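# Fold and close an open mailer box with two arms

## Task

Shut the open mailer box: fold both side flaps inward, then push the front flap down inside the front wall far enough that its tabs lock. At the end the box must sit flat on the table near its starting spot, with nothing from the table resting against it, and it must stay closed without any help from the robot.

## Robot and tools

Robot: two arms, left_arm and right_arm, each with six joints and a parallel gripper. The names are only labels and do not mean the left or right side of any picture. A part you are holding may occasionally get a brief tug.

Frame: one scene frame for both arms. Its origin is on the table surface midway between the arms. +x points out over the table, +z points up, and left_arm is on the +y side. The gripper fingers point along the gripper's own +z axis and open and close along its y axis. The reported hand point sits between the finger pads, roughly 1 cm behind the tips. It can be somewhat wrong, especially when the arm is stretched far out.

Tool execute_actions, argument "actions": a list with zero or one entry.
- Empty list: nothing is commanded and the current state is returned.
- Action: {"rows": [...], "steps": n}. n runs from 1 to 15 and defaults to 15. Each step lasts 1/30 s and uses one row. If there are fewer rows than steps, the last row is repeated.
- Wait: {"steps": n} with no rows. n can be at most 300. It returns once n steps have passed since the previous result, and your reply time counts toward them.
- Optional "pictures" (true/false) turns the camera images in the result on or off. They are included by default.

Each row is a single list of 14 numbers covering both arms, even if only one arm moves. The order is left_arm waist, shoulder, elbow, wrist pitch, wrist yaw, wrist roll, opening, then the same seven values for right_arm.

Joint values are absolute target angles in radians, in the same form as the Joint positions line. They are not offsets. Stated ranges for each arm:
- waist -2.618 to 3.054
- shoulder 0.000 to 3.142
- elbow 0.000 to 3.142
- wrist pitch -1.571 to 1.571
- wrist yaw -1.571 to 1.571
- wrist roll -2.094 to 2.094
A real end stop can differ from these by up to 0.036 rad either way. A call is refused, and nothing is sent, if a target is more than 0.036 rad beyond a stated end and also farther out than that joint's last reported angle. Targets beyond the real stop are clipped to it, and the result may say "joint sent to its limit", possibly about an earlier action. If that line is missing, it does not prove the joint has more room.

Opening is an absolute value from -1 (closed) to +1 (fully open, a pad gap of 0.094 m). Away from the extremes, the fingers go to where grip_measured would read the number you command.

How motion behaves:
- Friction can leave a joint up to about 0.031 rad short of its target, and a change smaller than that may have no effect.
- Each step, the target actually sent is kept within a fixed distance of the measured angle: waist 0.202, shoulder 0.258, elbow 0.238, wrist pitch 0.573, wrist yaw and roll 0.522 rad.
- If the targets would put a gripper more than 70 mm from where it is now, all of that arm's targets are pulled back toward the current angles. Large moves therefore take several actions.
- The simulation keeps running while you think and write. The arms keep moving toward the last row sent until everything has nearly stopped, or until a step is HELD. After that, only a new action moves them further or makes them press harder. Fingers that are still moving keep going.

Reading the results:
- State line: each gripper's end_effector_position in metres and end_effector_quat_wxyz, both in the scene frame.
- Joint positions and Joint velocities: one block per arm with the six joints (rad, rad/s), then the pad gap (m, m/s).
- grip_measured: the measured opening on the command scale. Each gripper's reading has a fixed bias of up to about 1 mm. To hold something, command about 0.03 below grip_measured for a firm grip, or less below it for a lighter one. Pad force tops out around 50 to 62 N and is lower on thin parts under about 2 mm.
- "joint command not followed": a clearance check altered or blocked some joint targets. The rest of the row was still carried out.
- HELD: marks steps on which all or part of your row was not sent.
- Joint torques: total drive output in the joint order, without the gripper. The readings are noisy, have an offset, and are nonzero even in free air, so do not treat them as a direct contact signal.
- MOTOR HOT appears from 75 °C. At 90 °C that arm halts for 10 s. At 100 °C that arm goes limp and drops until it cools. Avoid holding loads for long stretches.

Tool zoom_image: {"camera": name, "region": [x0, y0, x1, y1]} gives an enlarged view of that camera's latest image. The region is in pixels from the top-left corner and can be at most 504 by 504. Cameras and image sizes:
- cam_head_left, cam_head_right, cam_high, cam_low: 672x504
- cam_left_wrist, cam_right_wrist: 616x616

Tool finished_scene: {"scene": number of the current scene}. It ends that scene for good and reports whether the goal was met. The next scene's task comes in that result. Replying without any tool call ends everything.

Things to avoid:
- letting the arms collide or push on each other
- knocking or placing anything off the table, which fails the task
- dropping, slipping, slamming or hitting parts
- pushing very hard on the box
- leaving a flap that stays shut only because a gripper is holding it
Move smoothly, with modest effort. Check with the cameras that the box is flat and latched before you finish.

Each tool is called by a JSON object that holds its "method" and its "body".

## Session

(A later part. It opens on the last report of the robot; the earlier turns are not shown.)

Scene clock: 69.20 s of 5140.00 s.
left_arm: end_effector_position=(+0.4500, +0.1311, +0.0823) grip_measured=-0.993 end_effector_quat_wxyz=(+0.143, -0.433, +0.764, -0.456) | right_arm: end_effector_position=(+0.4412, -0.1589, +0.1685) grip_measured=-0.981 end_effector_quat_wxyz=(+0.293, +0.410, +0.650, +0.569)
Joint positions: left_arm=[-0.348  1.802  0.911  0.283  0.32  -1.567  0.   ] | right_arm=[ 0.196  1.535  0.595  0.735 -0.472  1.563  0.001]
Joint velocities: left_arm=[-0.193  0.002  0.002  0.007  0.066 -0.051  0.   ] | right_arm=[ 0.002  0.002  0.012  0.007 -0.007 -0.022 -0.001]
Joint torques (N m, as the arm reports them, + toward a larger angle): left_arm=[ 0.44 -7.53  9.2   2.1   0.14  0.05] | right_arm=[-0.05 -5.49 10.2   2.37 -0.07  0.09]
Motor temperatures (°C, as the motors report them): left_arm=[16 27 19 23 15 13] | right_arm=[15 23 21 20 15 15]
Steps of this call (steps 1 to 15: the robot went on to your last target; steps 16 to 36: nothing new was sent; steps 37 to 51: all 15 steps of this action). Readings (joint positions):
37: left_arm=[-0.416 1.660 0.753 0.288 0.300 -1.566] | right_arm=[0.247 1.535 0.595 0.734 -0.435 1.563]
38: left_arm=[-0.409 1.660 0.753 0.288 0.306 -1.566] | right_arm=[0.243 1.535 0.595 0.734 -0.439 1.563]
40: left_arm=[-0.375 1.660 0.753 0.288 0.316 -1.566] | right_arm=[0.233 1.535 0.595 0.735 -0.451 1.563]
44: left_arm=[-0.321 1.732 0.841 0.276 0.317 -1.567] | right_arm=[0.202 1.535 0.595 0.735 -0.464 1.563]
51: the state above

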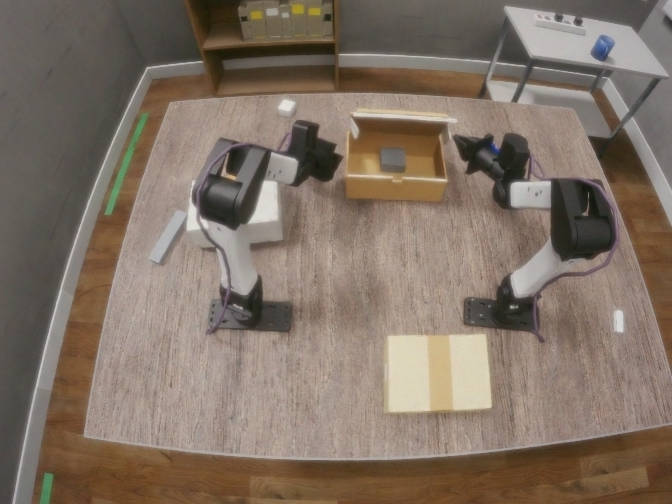

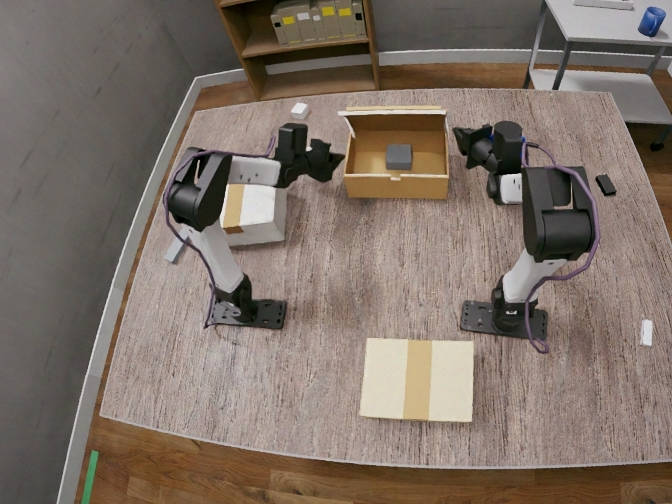

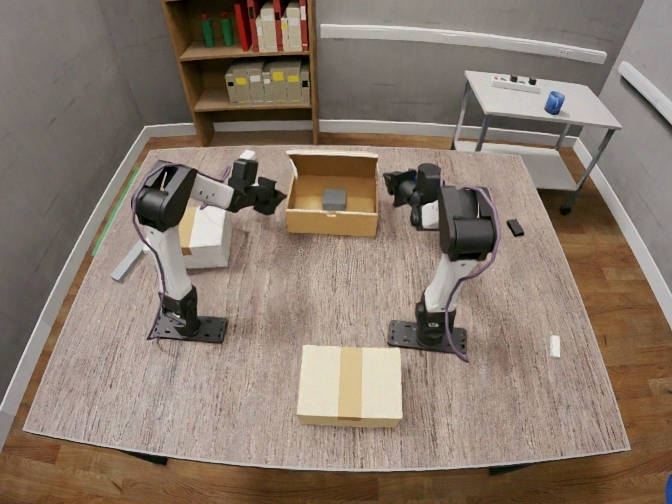

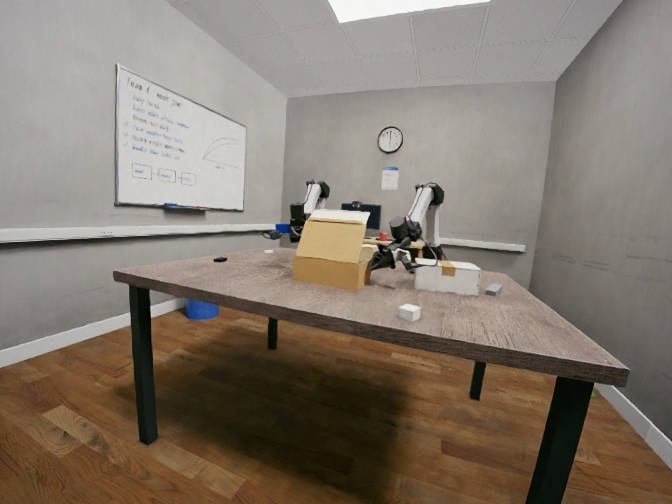

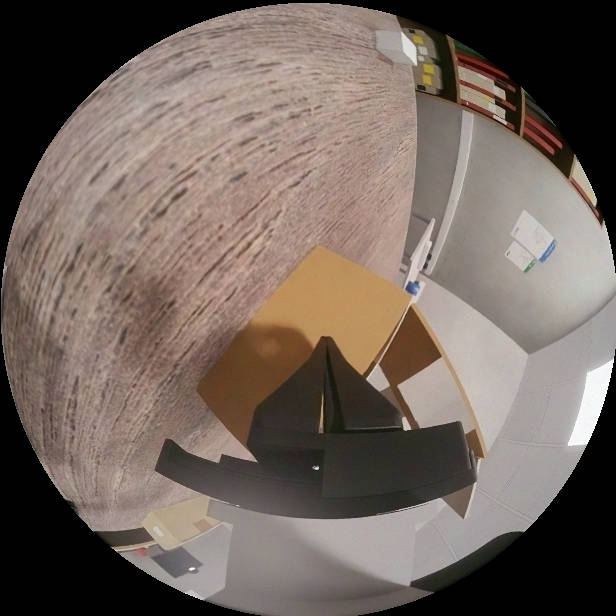

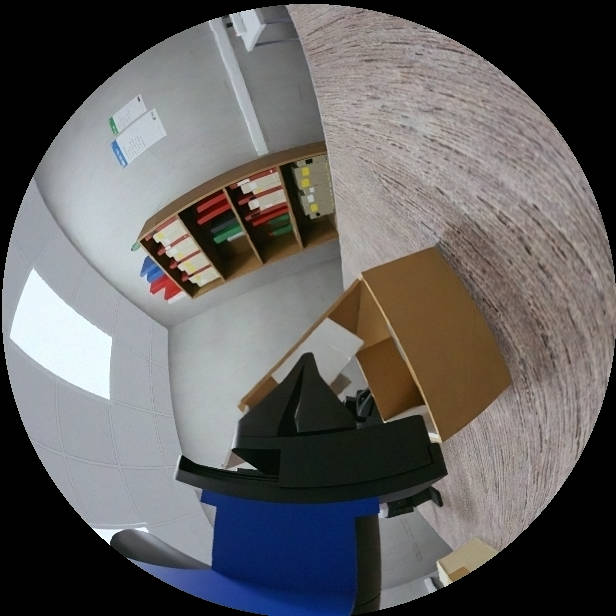

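Lower right tip a bit (closer to free edge) and push.

{"method": "execute_actions", "body": {"actions": [{"rows":[[-0.37,1.82,0.92,0.3,0.35,-1.57,-1,0.2,1.55,0.61,0.66,-0.48,1.57,-1],[-0.38,1.82,0.92,0.3,0.35,-1.57,-1,0.2,1.55,0.61,0.66,-0.48,1.57,-1],[-0.38,1.82,0.92,0.3,0.35,-1.57,-1,0.21,1.55,0.61,0.66,-0.48,1.57,-1],[-0.38,1.82,0.92,0.3,0.35,-1.57,-1,0.22,1.55,0.61,0.66,-0.48,1.57,-1],[-0.38,1.82,0.92,0.3,0.35,-1.57,-1,0.23,1.55,0.61,0.66,-0.48,1.57,-1],[-0.38,1.82,0.92,0.3,0.35,-1.57,-1,0.24,1.55,0.61,0.66,-0.49,1.57,-1],[-0.38,1.82,0.92,0.3,0.35,-1.57,-1,0.25,1.55,0.61,0.66,-0.5,1.57,-1],[-0.38,1.82,0.92,0.3,0.35,-1.57,-1,0.26,1.55,0.61,0.66,-0.5,1.57,-1],[-0.38,1.82,0.92,0.3,0.35,-1.57,-1,0.27,1.555,0.615,0.66,-0.5,1.57,-1],[-0.38,1.82,0.92,0.3,0.35,-1.57,-1,0.28,1.56,0.62,0.66,-0.5,1.57,-1],[-0.38,1.82,0.92,0.3,0.35,-1.57,-1,0.29,1.565,0.625,0.66,-0.5,1.57,-1],[-0.38,1.82,0.92,0.3,0.35,-1.57,-1,0.3,1.57,0.63,0.66,-0.5,1.57,-1]]}]}}

{"method": "zoom_image", "body": {"camera": "cam_head_right", "region": [290, 80, 510, 220]}}

Scene clock: 71.07 s of 5140.00 s.
left_arm: end_effector_position=(+0.4441, +0.1196, +0.0836) grip_measured=-0.993 end_effector_quat_wxyz=(+0.135, -0.420, +0.769, -0.462) | right_arm: end_effector_position=(+0.4313, -0.1220, +0.1530) grip_measured=-0.981 end_effector_quat_wxyz=(+0.245, +0.398, +0.680, +0.565)
Joint positions: left_arm=[-0.371  1.802  0.911  0.287  0.332 -1.567  0.   ] | right_arm=[ 0.283  1.555  0.611  0.67  -0.477  1.563  0.001]
Joint velocities: left_arm=[ 0.002 -0.002 -0.002  0.037  0.081 -0.022  0.   ] | right_arm=[ 0.164  0.037  0.022  0.007 -0.081 -0.022  0.001]
Joint torques (N m, as the arm reports them, + toward a larger angle): left_arm=[-0.41 -7.42  9.11  2.34  0.22  0.04] | right_arm=[ 0.79 -5.7  10.31  2.1  -0.05  0.09]
Motor temperatures (°C, as the motors report them): left_arm=[16 27 20 23 15 13] | right_arm=[15 23 21 20 15 15]
Steps of this call (steps 1 to 15: the robot went on to your last target; steps 16 to 41: nothing new was sent; steps 42 to 56: all 15 steps of this action). Readings (joint positions):
42: left_arm=[-0.357 1.802 0.911 0.284 0.325 -1.567] | right_arm=[0.196 1.535 0.595 0.729 -0.474 1.563]
43: left_arm=[-0.359 1.802 0.911 0.285 0.327 -1.567] | right_arm=[0.196 1.535 0.595 0.719 -0.474 1.563]
45: left_arm=[-0.366 1.802 0.911 0.287 0.330 -1.567] | right_arm=[0.199 1.535 0.595 0.699 -0.474 1.563]
49: left_arm=[-0.371 1.802 0.911 0.287 0.332 -1.567] | right_arm=[0.228 1.535 0.595 0.680 -0.475 1.563]
56: the state above

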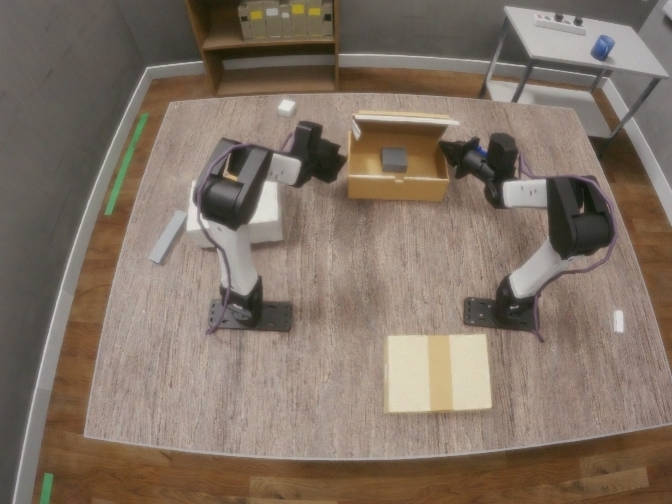

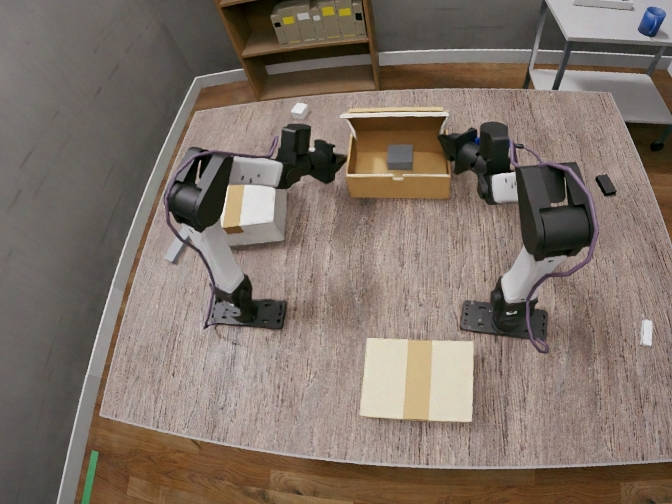

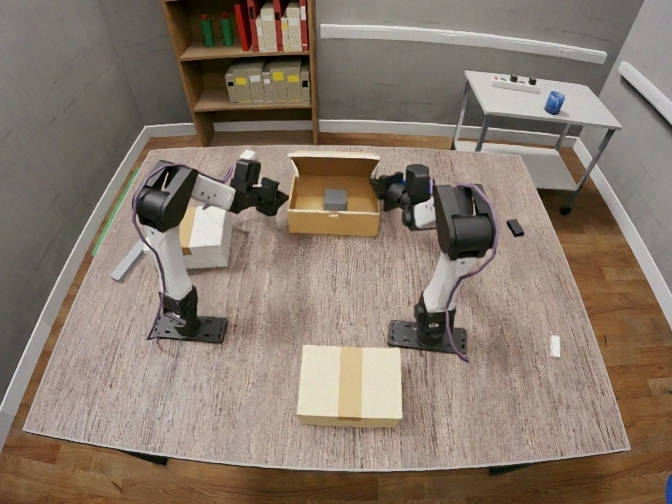

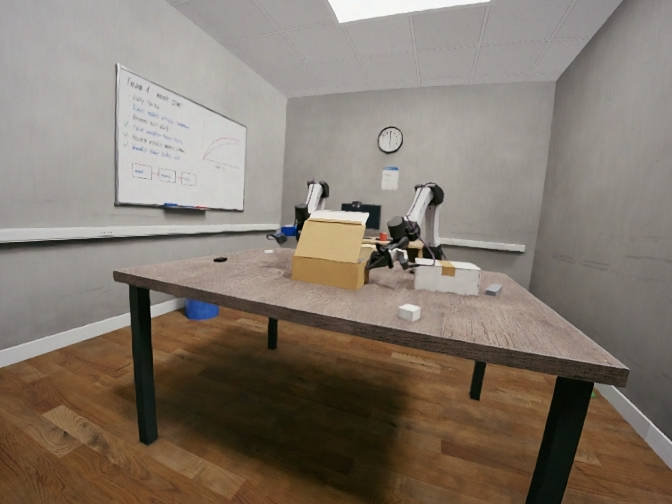

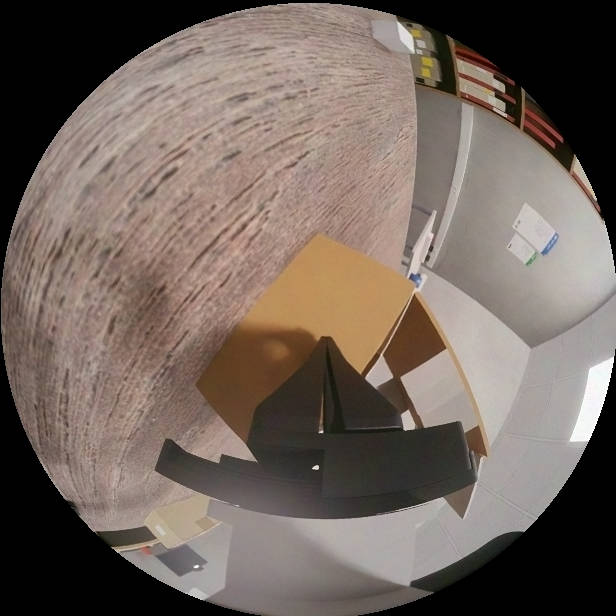

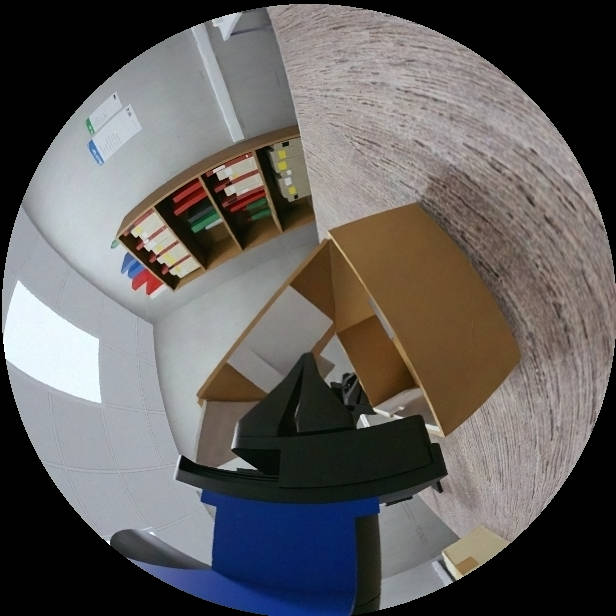

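Region (290, 80, 510, 220) of cam_head_right's 672x504 image, scaled by 2.291, with more detail than that image has; it fills the top 321 rows of this view, and the rest is white.

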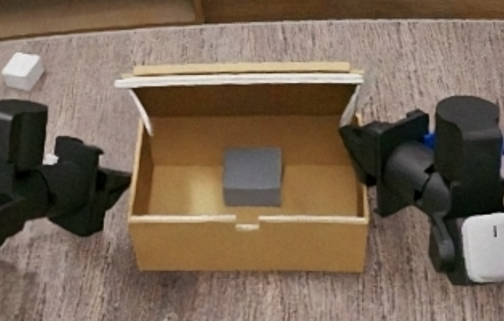

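{"method": "execute_actions", "body": {"actions": [{"rows":[[-0.35,1.82,0.92,0.3,0.35,-1.57,-1,0.29,1.52,0.58,0.66,-0.5,1.57,-1],[-0.32,1.82,0.92,0.3,0.35,-1.57,-1,0.28,1.49,0.55,0.66,-0.5,1.57,-1],[-0.3,1.82,0.92,0.3,0.35,-1.57,-1,0.27,1.47,0.53,0.66,-0.5,1.57,-1],[-0.3,1.82,0.92,0.3,0.35,-1.57,-1,0.25,1.47,0.53,0.66,-0.5,1.57,-1],[-0.3,1.82,0.92,0.3,0.35,-1.57,-1,0.22,1.47,0.53,0.66,-0.5,1.57,-1],[-0.3,1.82,0.92,0.3,0.35,-1.57,-1,0.18,1.47,0.53,0.66,-0.45,1.57,-1],[-0.3,1.82,0.92,0.3,0.35,-1.57,-1,0.14,1.47,0.53,0.66,-0.4,1.57,-1],[-0.3,1.82,0.92,0.3,0.35,-1.57,-1,0.12,1.47,0.55,0.7,-0.3,1.4,-1],[-0.3,1.82,0.92,0.3,0.35,-1.57,-1,0.12,1.47,0.58,0.75,-0.2,1.2,-1],[-0.3,1.82,0.92,0.3,0.35,-1.57,-1,0.12,1.48,0.62,0.8,-0.1,1.0,-1],[-0.3,1.82,0.92,0.3,0.35,-1.57,-1,0.12,1.49,0.66,0.85,0,0.8,-1],[-0.3,1.82,0.92,0.3,0.35,-1.57,-1,0.12,1.49,0.7,0.9,0,0.6,-1],[-0.3,1.82,0.92,0.3,0.35,-1.57,-1,0.12,1.49,0.74,0.95,0,0.4,-1],[-0.3,1.82,0.92,0.3,0.35,-1.57,-1,0.12,1.49,0.78,0.95,0,0.2,-1],[-0.3,1.82,0.92,0.3,0.35,-1.57,-1,0.12,1.49,0.83,0.95,0,0,-1]]}], "pictures": false}}

{"method": "execute_actions", "body": {"actions": [{"steps":15}], "pictures": false}}

{"method": "execute_actions", "body": {"actions": [{"rows":[[-0.3,1.82,0.92,0.3,0.35,-1.57,-1,0.17,1.49,0.83,0.95,0,0,-1],[-0.3,1.82,0.92,0.3,0.35,-1.57,-1,0.22,1.49,0.83,0.95,0,0,-1],[-0.3,1.82,0.92,0.3,0.35,-1.57,-1,0.27,1.49,0.83,0.95,0,0,-1],[-0.3,1.82,0.92,0.3,0.35,-1.57,-1,0.32,1.49,0.83,0.95,0,0,-1],[-0.3,1.82,0.92,0.3,0.35,-1.57,-1,0.37,1.49,0.83,0.95,0,0,-1],[-0.3,1.82,0.92,0.3,0.35,-1.57,-1,0.42,1.49,0.83,0.95,0,0,-1],[-0.3,1.82,0.92,0.3,0.35,-1.57,-1,0.47,1.49,0.83,0.95,0,0,-1],[-0.3,1.82,0.92,0.3,0.35,-1.57,-1,0.52,1.49,0.83,0.95,0,0,-1],[-0.3,1.82,0.92,0.3,0.35,-1.57,-1,0.57,1.49,0.83,0.95,0,0,-1],[-0.3,1.82,0.92,0.3,0.35,-1.57,-1,0.62,1.49,0.83,0.95,0,0,-1],[-0.3,1.82,0.92,0.3,0.35,-1.57,-1,0.68,1.49,0.83,0.95,0,0,-1]]}]}}

Scene clock: 79.87 s of 5140.00 s.
left_arm: end_effector_position=(+0.4593, +0.1489, +0.0845) grip_measured=-0.993 end_effector_quat_wxyz=(+0.148, -0.445, +0.754, -0.461) | right_arm: end_effector_position=(+0.4776, -0.2452, +0.2425) grip_measured=-0.981 end_effector_quat_wxyz=(+0.593, +0.306, +0.641, +0.380)
Joint positions: left_arm=[-0.298  1.802  0.911  0.29   0.344 -1.567  0.   ] | right_arm=[ 0.118  1.488  0.697  0.782 -0.15   1.014  0.001]
Joint velocities: left_arm=[ 0.007 -0.002  0.022  0.007 -0.007  0.051 -0.   ] | right_arm=[-0.012 -0.002  1.096  0.564  0.681 -2.015  0.   ]
Joint torques (N m, as the arm reports them, + toward a larger angle): left_arm=[ 0.2  -7.47  9.18  2.36  0.17  0.05] | right_arm=[ 0.43 -6.62 11.1   2.55  0.03 -0.02]
Motor temperatures (°C, as the motors report them): left_arm=[16 26 20 24 15 13] | right_arm=[15 23 22 20 15 15]
Steps of this call (steps 1 to 30: the robot went on to your last target; steps 31 to 90: nothing new was sent; then 5.30 s passed at rest; steps 91 to 105: all 15 steps of this action). Readings (joint positions):
91: left_arm=[-0.370 1.802 0.911 0.288 0.334 -1.567] | right_arm=[0.293 1.553 0.610 0.669 -0.494 1.563]
92: left_arm=[-0.364 1.802 0.911 0.288 0.338 -1.567] | right_arm=[0.293 1.544 0.600 0.669 -0.494 1.563]
94: left_arm=[-0.337 1.802 0.911 0.289 0.343 -1.567] | right_arm=[0.284 1.508 0.564 0.668 -0.496 1.563]
98: left_arm=[-0.298 1.802 0.911 0.290 0.343 -1.567] | right_arm=[0.188 1.484 0.544 0.668 -0.456 1.540]
105: the state above

Scene clock: 80.37 s of 5140.00 s.
left_arm: end_effector_position=(+0.4593, +0.1489, +0.0845) grip_measured=-0.993 end_effector_quat_wxyz=(+0.148, -0.445, +0.754, -0.461) | right_arm: end_effector_position=(+0.4850, -0.2691, +0.3417) grip_measured=-0.981 end_effector_quat_wxyz=(+0.798, +0.023, +0.602, +0.019)
Joint positions: left_arm=[-0.298  1.802  0.911  0.29   0.344 -1.567  0.   ] | right_arm=[ 0.118  1.488  0.83   0.936 -0.011  0.065  0.001]
Joint velocities: left_arm=[ 0.002  0.002 -0.022 -0.037  0.022  0.007  0.001] | right_arm=[ 0.007  0.002  0.002 -0.037  0.007 -0.447 -0.   ]
Joint torques (N m, as the arm reports them, + toward a larger angle): left_arm=[ 0.2  -7.47  9.19  2.35  0.18  0.05] | right_arm=[ 0.4  -6.78  9.58  2.2   0.07  0.01]
Motor temperatures (°C, as the motors report them): left_arm=[16 26 20 24 15 13] | right_arm=[15 23 22 20 15 15]
Steps of this call (steps 1 to 15: the robot went on to your last target). Readings (joint positions):
1: left_arm=[-0.298 1.802 0.911 0.290 0.344 -1.567] | right_arm=[0.118 1.488 0.735 0.804 -0.126 0.930]
2: left_arm=[-0.298 1.802 0.911 0.290 0.344 -1.567] | right_arm=[0.118 1.488 0.771 0.830 -0.103 0.833]
4: left_arm=[-0.298 1.802 0.911 0.290 0.344 -1.567] | right_arm=[0.118 1.488 0.818 0.890 -0.067 0.635]
8: left_arm=[-0.298 1.802 0.911 0.290 0.344 -1.567] | right_arm=[0.118 1.488 0.830 0.934 -0.030 0.281]
15: the state above

Scene clock: 80.87 s of 5140.00 s.
left_arm: end_effector_position=(+0.4593, +0.1489, +0.0845) grip_measured=-0.993 end_effector_quat_wxyz=(+0.148, -0.445, +0.754, -0.461) | right_arm: end_effector_position=(+0.4151, -0.0139, +0.3417) grip_measured=-0.981 end_effector_quat_wxyz=(+0.766, -0.166, +0.579, +0.224)
Joint positions: left_arm=[-0.298  1.802  0.911  0.29   0.344 -1.567  0.   ] | right_arm=[ 0.695  1.488  0.83   0.936 -0.011  0.009  0.001]
Joint velocities: left_arm=[ 0.017 -0.002  0.007 -0.051  0.022  0.007  0.   ] | right_arm=[ 0.061  0.007 -0.007 -0.022  0.007 -0.051 -0.001]
Joint torques (N m, as the arm reports them, + toward a larger angle): left_arm=[ 0.23 -7.47  9.17  2.35  0.18  0.05] | right_arm=[-0.85 -6.69  9.59  2.19  0.18  0.05]
Motor temperatures (°C, as the motors report them): left_arm=[16 26 20 24 15 13] | right_arm=[15 23 22 20 15 15]
Steps of this call (steps 1 to 15: all 15 steps of this action). Readings (joint positions):
1: left_arm=[-0.298 1.802 0.911 0.290 0.344 -1.567] | right_arm=[0.123 1.488 0.830 0.936 -0.007 0.054]
2: left_arm=[-0.298 1.802 0.911 0.290 0.344 -1.567] | right_arm=[0.138 1.488 0.830 0.936 -0.001 0.045]
4: left_arm=[-0.298 1.802 0.911 0.290 0.344 -1.567] | right_arm=[0.209 1.488 0.830 0.936 0.007 0.033]
8: left_arm=[-0.298 1.802 0.911 0.290 0.344 -1.567] | right_arm=[0.429 1.488 0.830 0.936 0.006 0.019]
15: the state above

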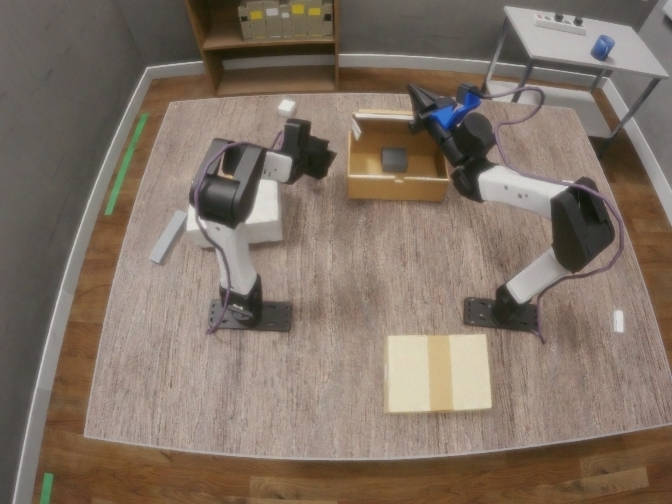

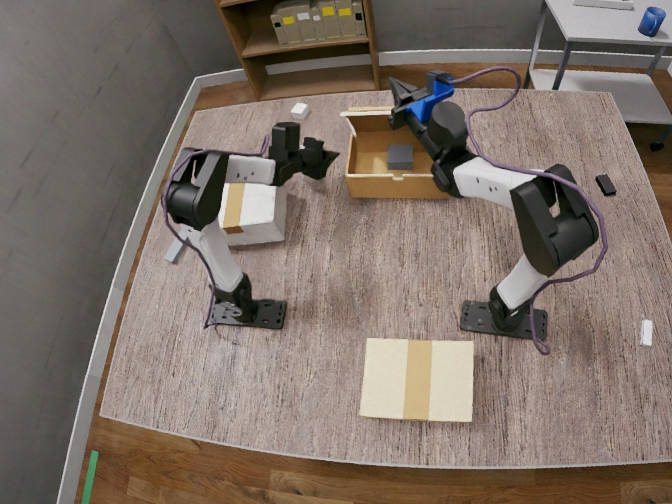

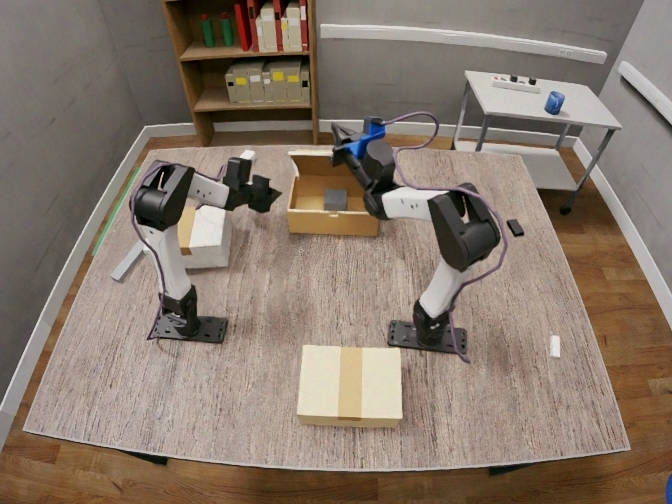

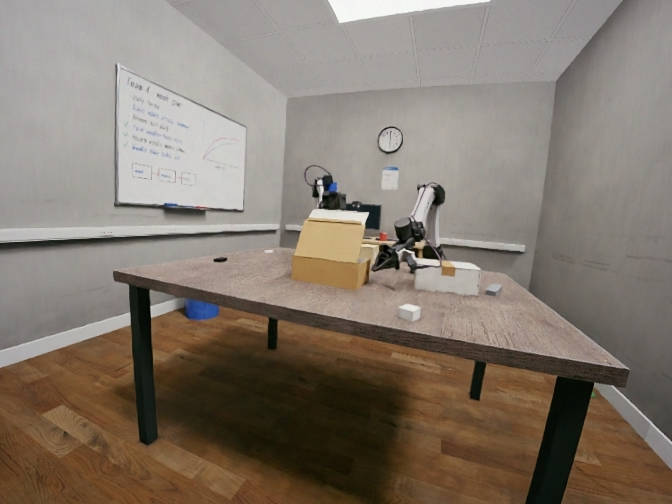

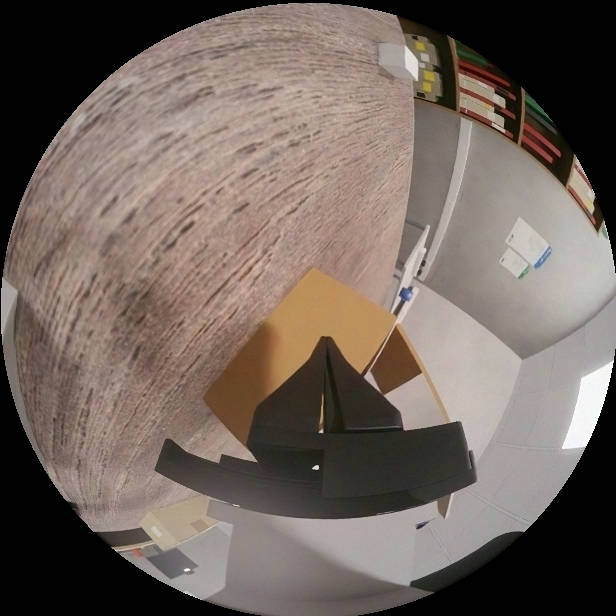

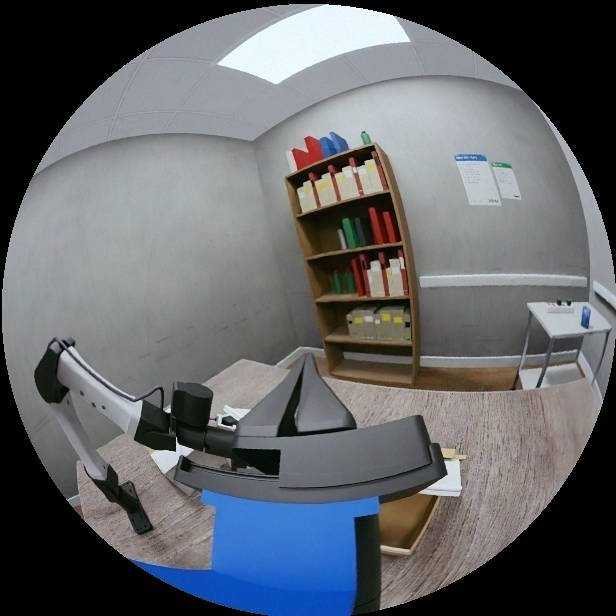

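{"method": "execute_actions", "body": {"actions": [{"rows":[[-0.27,1.82,0.92,0.35,0.4,-1.57,-1,0.69,1.49,0.81,0.95,0,0,-1],[-0.24,1.82,0.92,0.4,0.45,-1.57,-1,0.69,1.49,0.8,0.95,0,0,-1],[-0.21,1.82,0.92,0.45,0.5,-1.57,-1,0.69,1.49,0.79,0.95,0,0,-1],[-0.18,1.82,0.92,0.5,0.55,-1.57,-1,0.69,1.49,0.78,0.95,0,0,-1],[-0.15,1.82,0.92,0.55,0.6,-1.57,-1,0.69,1.49,0.77,0.95,0,0,-1],[-0.12,1.82,0.92,0.6,0.65,-1.57,-1,0.69,1.49,0.76,0.95,0,0,-1],[-0.09,1.82,0.92,0.65,0.7,-1.57,-1,0.69,1.49,0.75,0.95,0,0,-1],[-0.06,1.82,0.92,0.7,0.75,-1.57,-1,0.69,1.49,0.74,0.95,0,0,-1],[-0.03,1.82,0.92,0.75,0.8,-1.57,-1,0.69,1.49,0.73,0.95,0,0,-1],[0,1.82,0.92,0.8,0.9,-1.57,-1,0.69,1.49,0.72,0.95,0,0,-1],[0,1.82,0.92,0.85,1.0,-1.57,-1,0.69,1.49,0.71,0.95,0,0,-1]]}], "pictures": false}}

{"method": "execute_actions", "body": {"actions": [{"steps":10}]}}

Scene clock: 82.53 s of 5140.00 s.
left_arm: end_effector_position=(+0.4884, +0.2165, +0.1956) grip_measured=-0.993 end_effector_quat_wxyz=(+0.200, -0.277, +0.680, -0.649) | right_arm: end_effector_position=(+0.4114, -0.0208, +0.2954) grip_measured=-0.981 end_effector_quat_wxyz=(+0.739, -0.172, +0.616, +0.212)
Joint positions: left_arm=[ 0.01   1.802  0.911  0.77   0.873 -1.567  0.   ] | right_arm=[ 0.688  1.488  0.724  0.947 -0.006  0.008  0.001]
Joint velocities: left_arm=[-0.076 -0.007 -0.012  0.491  0.784  0.037 -0.001] | right_arm=[-0.022  0.002 -0.017 -0.081 -0.081 -0.051 -0.   ]
Joint torques (N m, as the arm reports them, + toward a larger angle): left_arm=[-0.24 -7.55  9.26  2.35  0.15  0.06] | right_arm=[ 0.4  -6.46  7.98  2.16  0.06  0.  ]
Motor temperatures (°C, as the motors report them): left_arm=[16 26 21 24 15 13] | right_arm=[15 23 22 20 15 15]
Steps of this call (steps 1 to 15: the robot went on to your last target; steps 16 to 35: nothing new was sent; steps 36 to 50: all 15 steps of this action). Readings (joint positions):
36: left_arm=[-0.296 1.802 0.911 0.295 0.351 -1.567] | right_arm=[0.688 1.488 0.830 0.936 -0.006 0.008]
37: left_arm=[-0.288 1.802 0.911 0.307 0.369 -1.567] | right_arm=[0.688 1.488 0.828 0.937 -0.006 0.008]
39: left_arm=[-0.250 1.802 0.911 0.355 0.425 -1.567] | right_arm=[0.688 1.488 0.815 0.943 -0.006 0.008]
43: left_arm=[-0.120 1.802 0.911 0.508 0.571 -1.567] | right_arm=[0.688 1.488 0.773 0.944 -0.006 0.008]
50: the state above

Scene clock: 82.87 s of 5140.00 s.
left_arm: end_effector_position=(+0.4745, +0.2042, +0.2081) grip_measured=-0.993 end_effector_quat_wxyz=(+0.184, -0.220, +0.684, -0.671) | right_arm: end_effector_position=(+0.4114, -0.0208, +0.2955) grip_measured=-0.981 end_effector_quat_wxyz=(+0.739, -0.172, +0.616, +0.212)
Joint positions: left_arm=[ 0.006  1.802  0.911  0.834  0.978 -1.567  0.   ] | right_arm=[ 0.688  1.488  0.724  0.948 -0.006  0.008  0.001]
Joint velocities: left_arm=[-0.002  0.002 -0.017  0.022  0.007 -0.051 -0.   ] | right_arm=[ 0.002 -0.022 -0.002  0.037  0.007  0.037 -0.   ]
Joint torques (N m, as the arm reports them, + toward a larger angle): left_arm=[-0.15 -7.49  9.18  2.36  0.18  0.06] | right_arm=[ 0.37 -6.45  7.89  2.16  0.06 -0.01]
Motor temperatures (°C, as the motors report them): left_arm=[16 26 21 24 15 13] | right_arm=[15 23 22 20 15 15]
Steps of this call (steps 1 to 10: the robot went on to your last target). Readings (joint positions):
1: left_arm=[0.008 1.802 0.911 0.786 0.897 -1.567] | right_arm=[0.688 1.488 0.724 0.947 -0.006 0.008]
2: left_arm=[0.007 1.802 0.911 0.798 0.917 -1.567] | right_arm=[0.688 1.488 0.724 0.948 -0.006 0.008]
4: left_arm=[0.006 1.802 0.911 0.814 0.944 -1.567] | right_arm=[0.688 1.488 0.724 0.948 -0.006 0.008]
8: left_arm=[0.006 1.802 0.911 0.830 0.971 -1.567] | right_arm=[0.688 1.488 0.724 0.948 -0.006 0.008]
10: the state above

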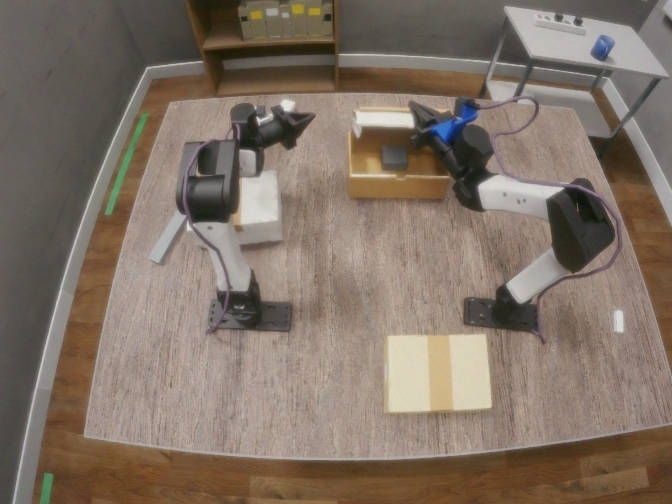

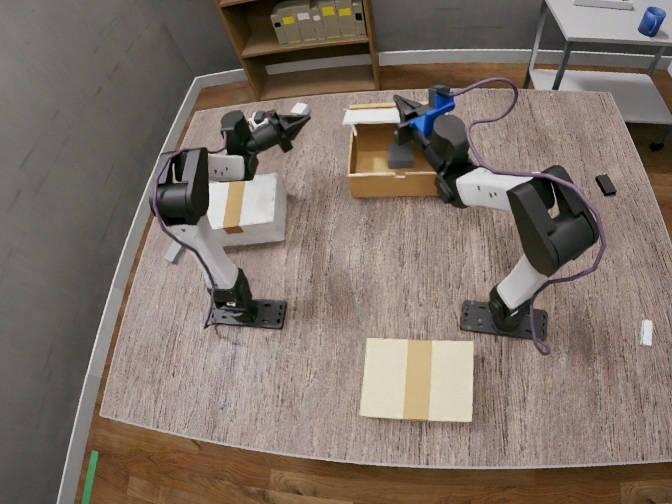

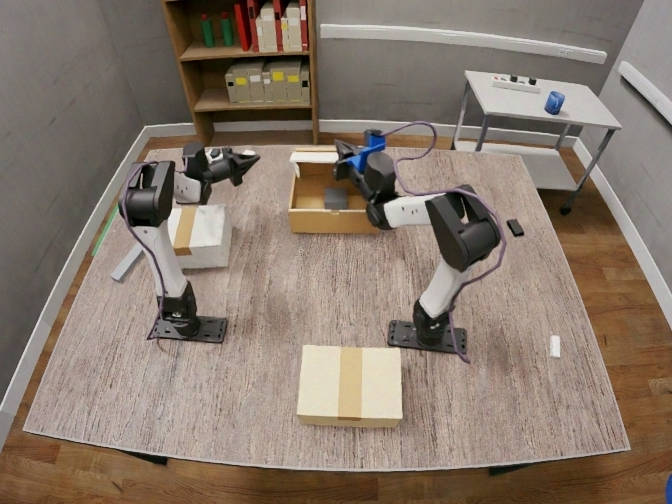

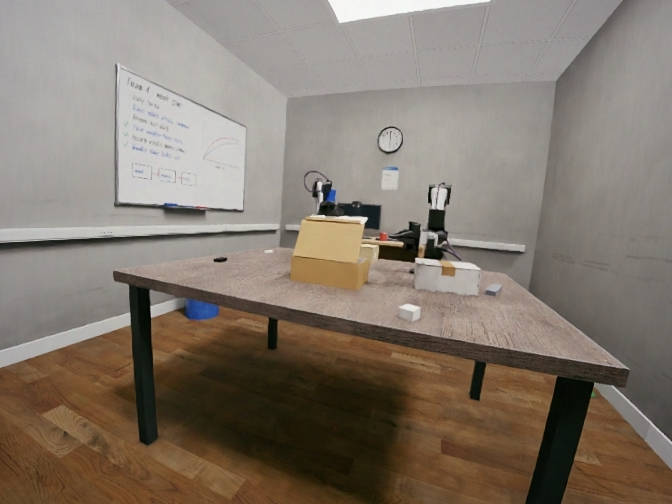

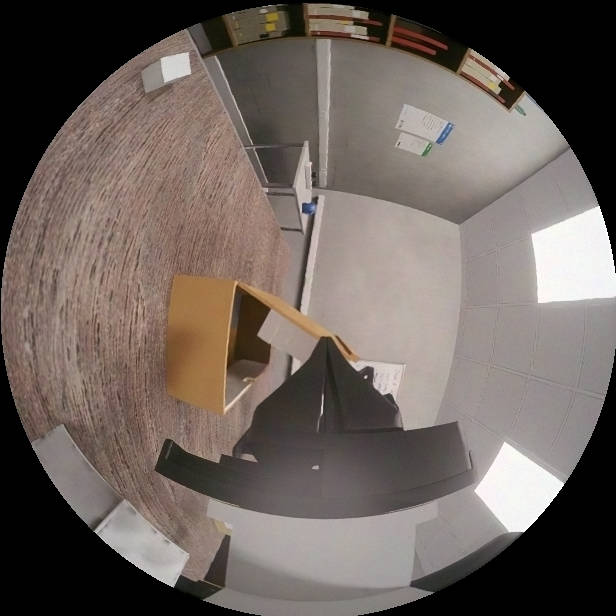

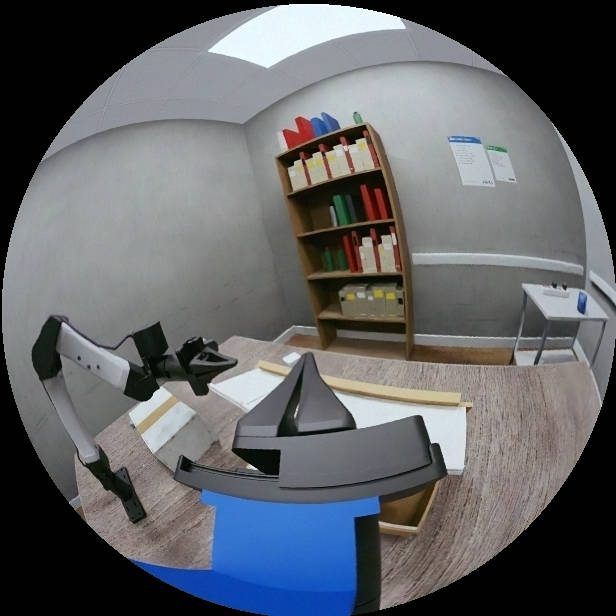

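{"method": "execute_actions", "body": {"actions": [{"rows":[[0,1.82,0.92,0.85,1.0,0,-1,0.69,1.5,0.7,0.97,0,0,-1],[0,1.82,0.92,0.85,1.0,0,-1,0.69,1.506,0.693,0.985,0,0,-1],[0,1.82,0.92,0.85,1.0,0,-1,0.69,1.512,0.686,1.0,0,0,-1],[0,1.82,0.92,0.85,1.0,0,-1,0.69,1.518,0.679,1.015,0,0,-1],[0,1.82,0.92,0.85,1.0,0,-1,0.69,1.524,0.672,1.03,0,0,-1],[0,1.82,0.92,0.85,1.0,0,-1,0.69,1.53,0.665,1.045,0,0,-1],[0,1.82,0.92,0.85,1.0,0,-1,0.69,1.536,0.658,1.06,0,0,-1],[0,1.82,0.92,0.85,1.0,0,-1,0.69,1.542,0.651,1.075,0,0,-1],[0,1.82,0.92,0.85,1.0,0,-1,0.69,1.548,0.644,1.09,0,0,-1],[0,1.82,0.92,0.85,1.0,0,-1,0.69,1.554,0.637,1.105,0,0,-1],[0,1.82,0.92,0.85,1.0,0,-1,0.69,1.56,0.63,1.12,0,0,-1]]}], "pictures": false}}

{"method": "execute_actions", "body": {"actions": [{"steps":10}]}}

Scene clock: 84.50 s of 5140.00 s.
left_arm: end_effector_position=(+0.4728, +0.2031, +0.2097) grip_measured=-0.993 end_effector_quat_wxyz=(+0.566, +0.265, +0.666, -0.408) | right_arm: end_effector_position=(+0.4080, -0.0228, +0.2660) grip_measured=-0.981 end_effector_quat_wxyz=(+0.738, -0.172, +0.617, +0.212)
Joint positions: left_arm=[ 0.006  1.802  0.911  0.843  0.99  -0.206  0.   ] | right_arm=[ 0.688  1.548  0.643  1.085 -0.006  0.008  0.001]
Joint velocities: left_arm=[-0.012 -0.007  0.002  0.007  0.007  1.399  0.001] | right_arm=[-0.007  0.032 -0.007  0.095 -0.022  0.022 -0.001]
Joint torques (N m, as the arm reports them, + toward a larger angle): left_arm=[-0.23 -7.42  9.12  2.28  0.18  0.07] | right_arm=[ 0.38 -5.97  7.69  2.34  0.06 -0.01]
Motor temperatures (°C, as the motors report them): left_arm=[16 26 21 24 15 13] | right_arm=[15 23 22 21 15 15]
Steps of this call (steps 1 to 30: the robot went on to your last target; steps 31 to 34: nothing new was sent; steps 35 to 49: all 15 steps of this action). Readings (joint positions):
35: left_arm=[0.006 1.802 0.911 0.838 0.989 -1.487] | right_arm=[0.688 1.488 0.723 0.950 -0.006 0.008]
36: left_arm=[0.006 1.802 0.911 0.838 0.989 -1.388] | right_arm=[0.688 1.488 0.720 0.956 -0.006 0.008]
38: left_arm=[0.006 1.802 0.911 0.841 0.989 -1.189] | right_arm=[0.688 1.489 0.709 0.975 -0.006 0.008]
42: left_arm=[0.006 1.802 0.911 0.842 0.989 -0.792] | right_arm=[0.688 1.510 0.682 1.025 -0.006 0.008]
49: the state above

Scene clock: 84.83 s of 5140.00 s.
left_arm: end_effector_position=(+0.4728, +0.2031, +0.2097) grip_measured=-0.993 end_effector_quat_wxyz=(+0.600, +0.323, +0.639, -0.356) | right_arm: end_effector_position=(+0.4070, -0.0234, +0.2721) grip_measured=-0.981 end_effector_quat_wxyz=(+0.746, -0.169, +0.608, +0.214)
Joint positions: left_arm=[ 0.006  1.802  0.911  0.843  0.99  -0.027  0.   ] | right_arm=[ 0.688  1.548  0.643  1.111 -0.006  0.008  0.001]
Joint velocities: left_arm=[ 0.007  0.002 -0.012  0.007  0.007  0.154  0.   ] | right_arm=[-0.002 -0.012  0.002  0.051 -0.037 -0.11  -0.   ]
Joint torques (N m, as the arm reports them, + toward a larger angle): left_arm=[-0.22 -7.42  9.12  2.26  0.18  0.08] | right_arm=[ 0.36 -5.85  7.41  2.18  0.07 -0.01]
Motor temperatures (°C, as the motors report them): left_arm=[16 26 21 24 15 13] | right_arm=[15 23 22 21 15 15]
Steps of this call (steps 1 to 10: the robot went on to your last target). Readings (joint positions):
1: left_arm=[0.006 1.802 0.911 0.843 0.990 -0.166] | right_arm=[0.688 1.548 0.643 1.088 -0.006 0.008]
2: left_arm=[0.006 1.802 0.911 0.843 0.990 -0.134] | right_arm=[0.688 1.548 0.643 1.093 -0.006 0.008]
4: left_arm=[0.006 1.802 0.911 0.843 0.990 -0.087] | right_arm=[0.688 1.548 0.643 1.101 -0.006 0.008]
8: left_arm=[0.006 1.802 0.911 0.843 0.990 -0.039] | right_arm=[0.688 1.548 0.643 1.109 -0.006 0.008]
10: the state above

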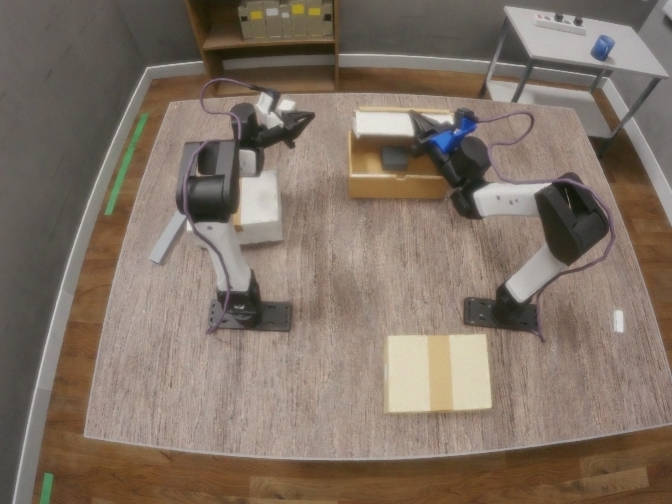

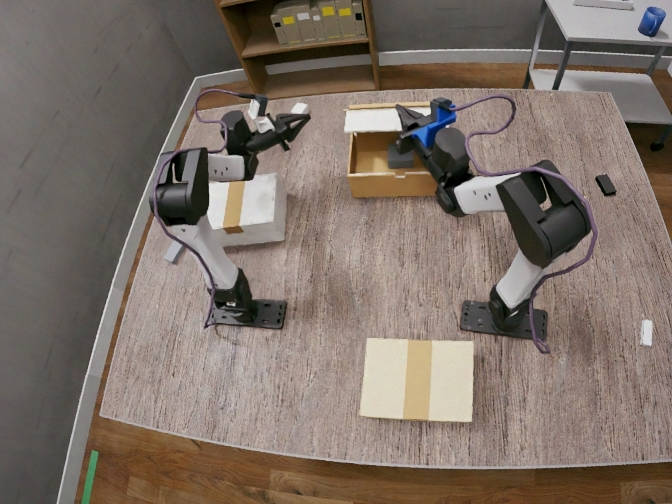

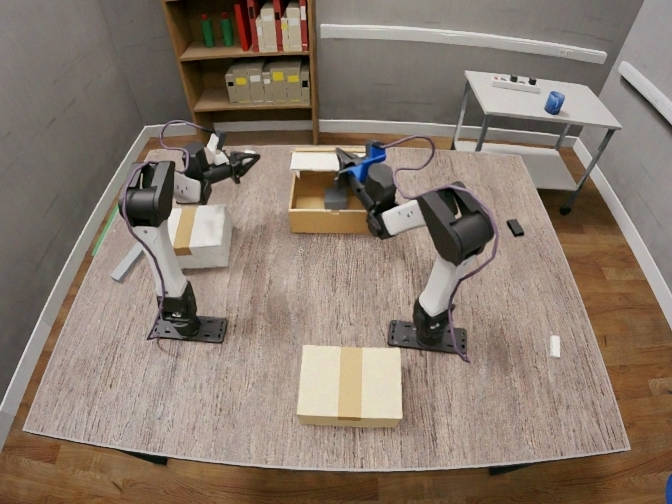

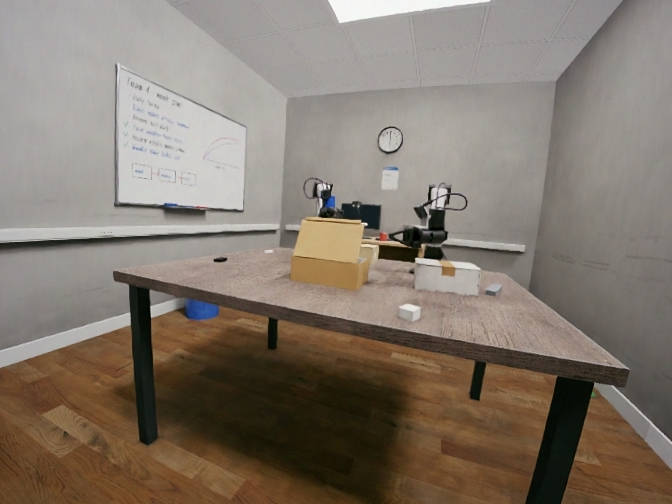

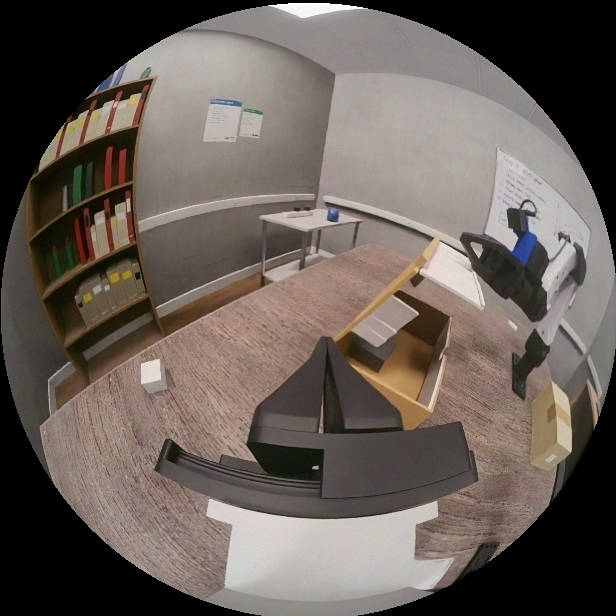

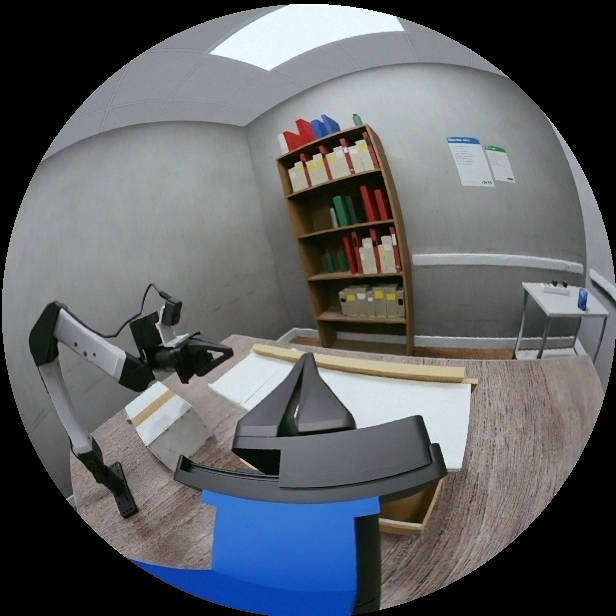

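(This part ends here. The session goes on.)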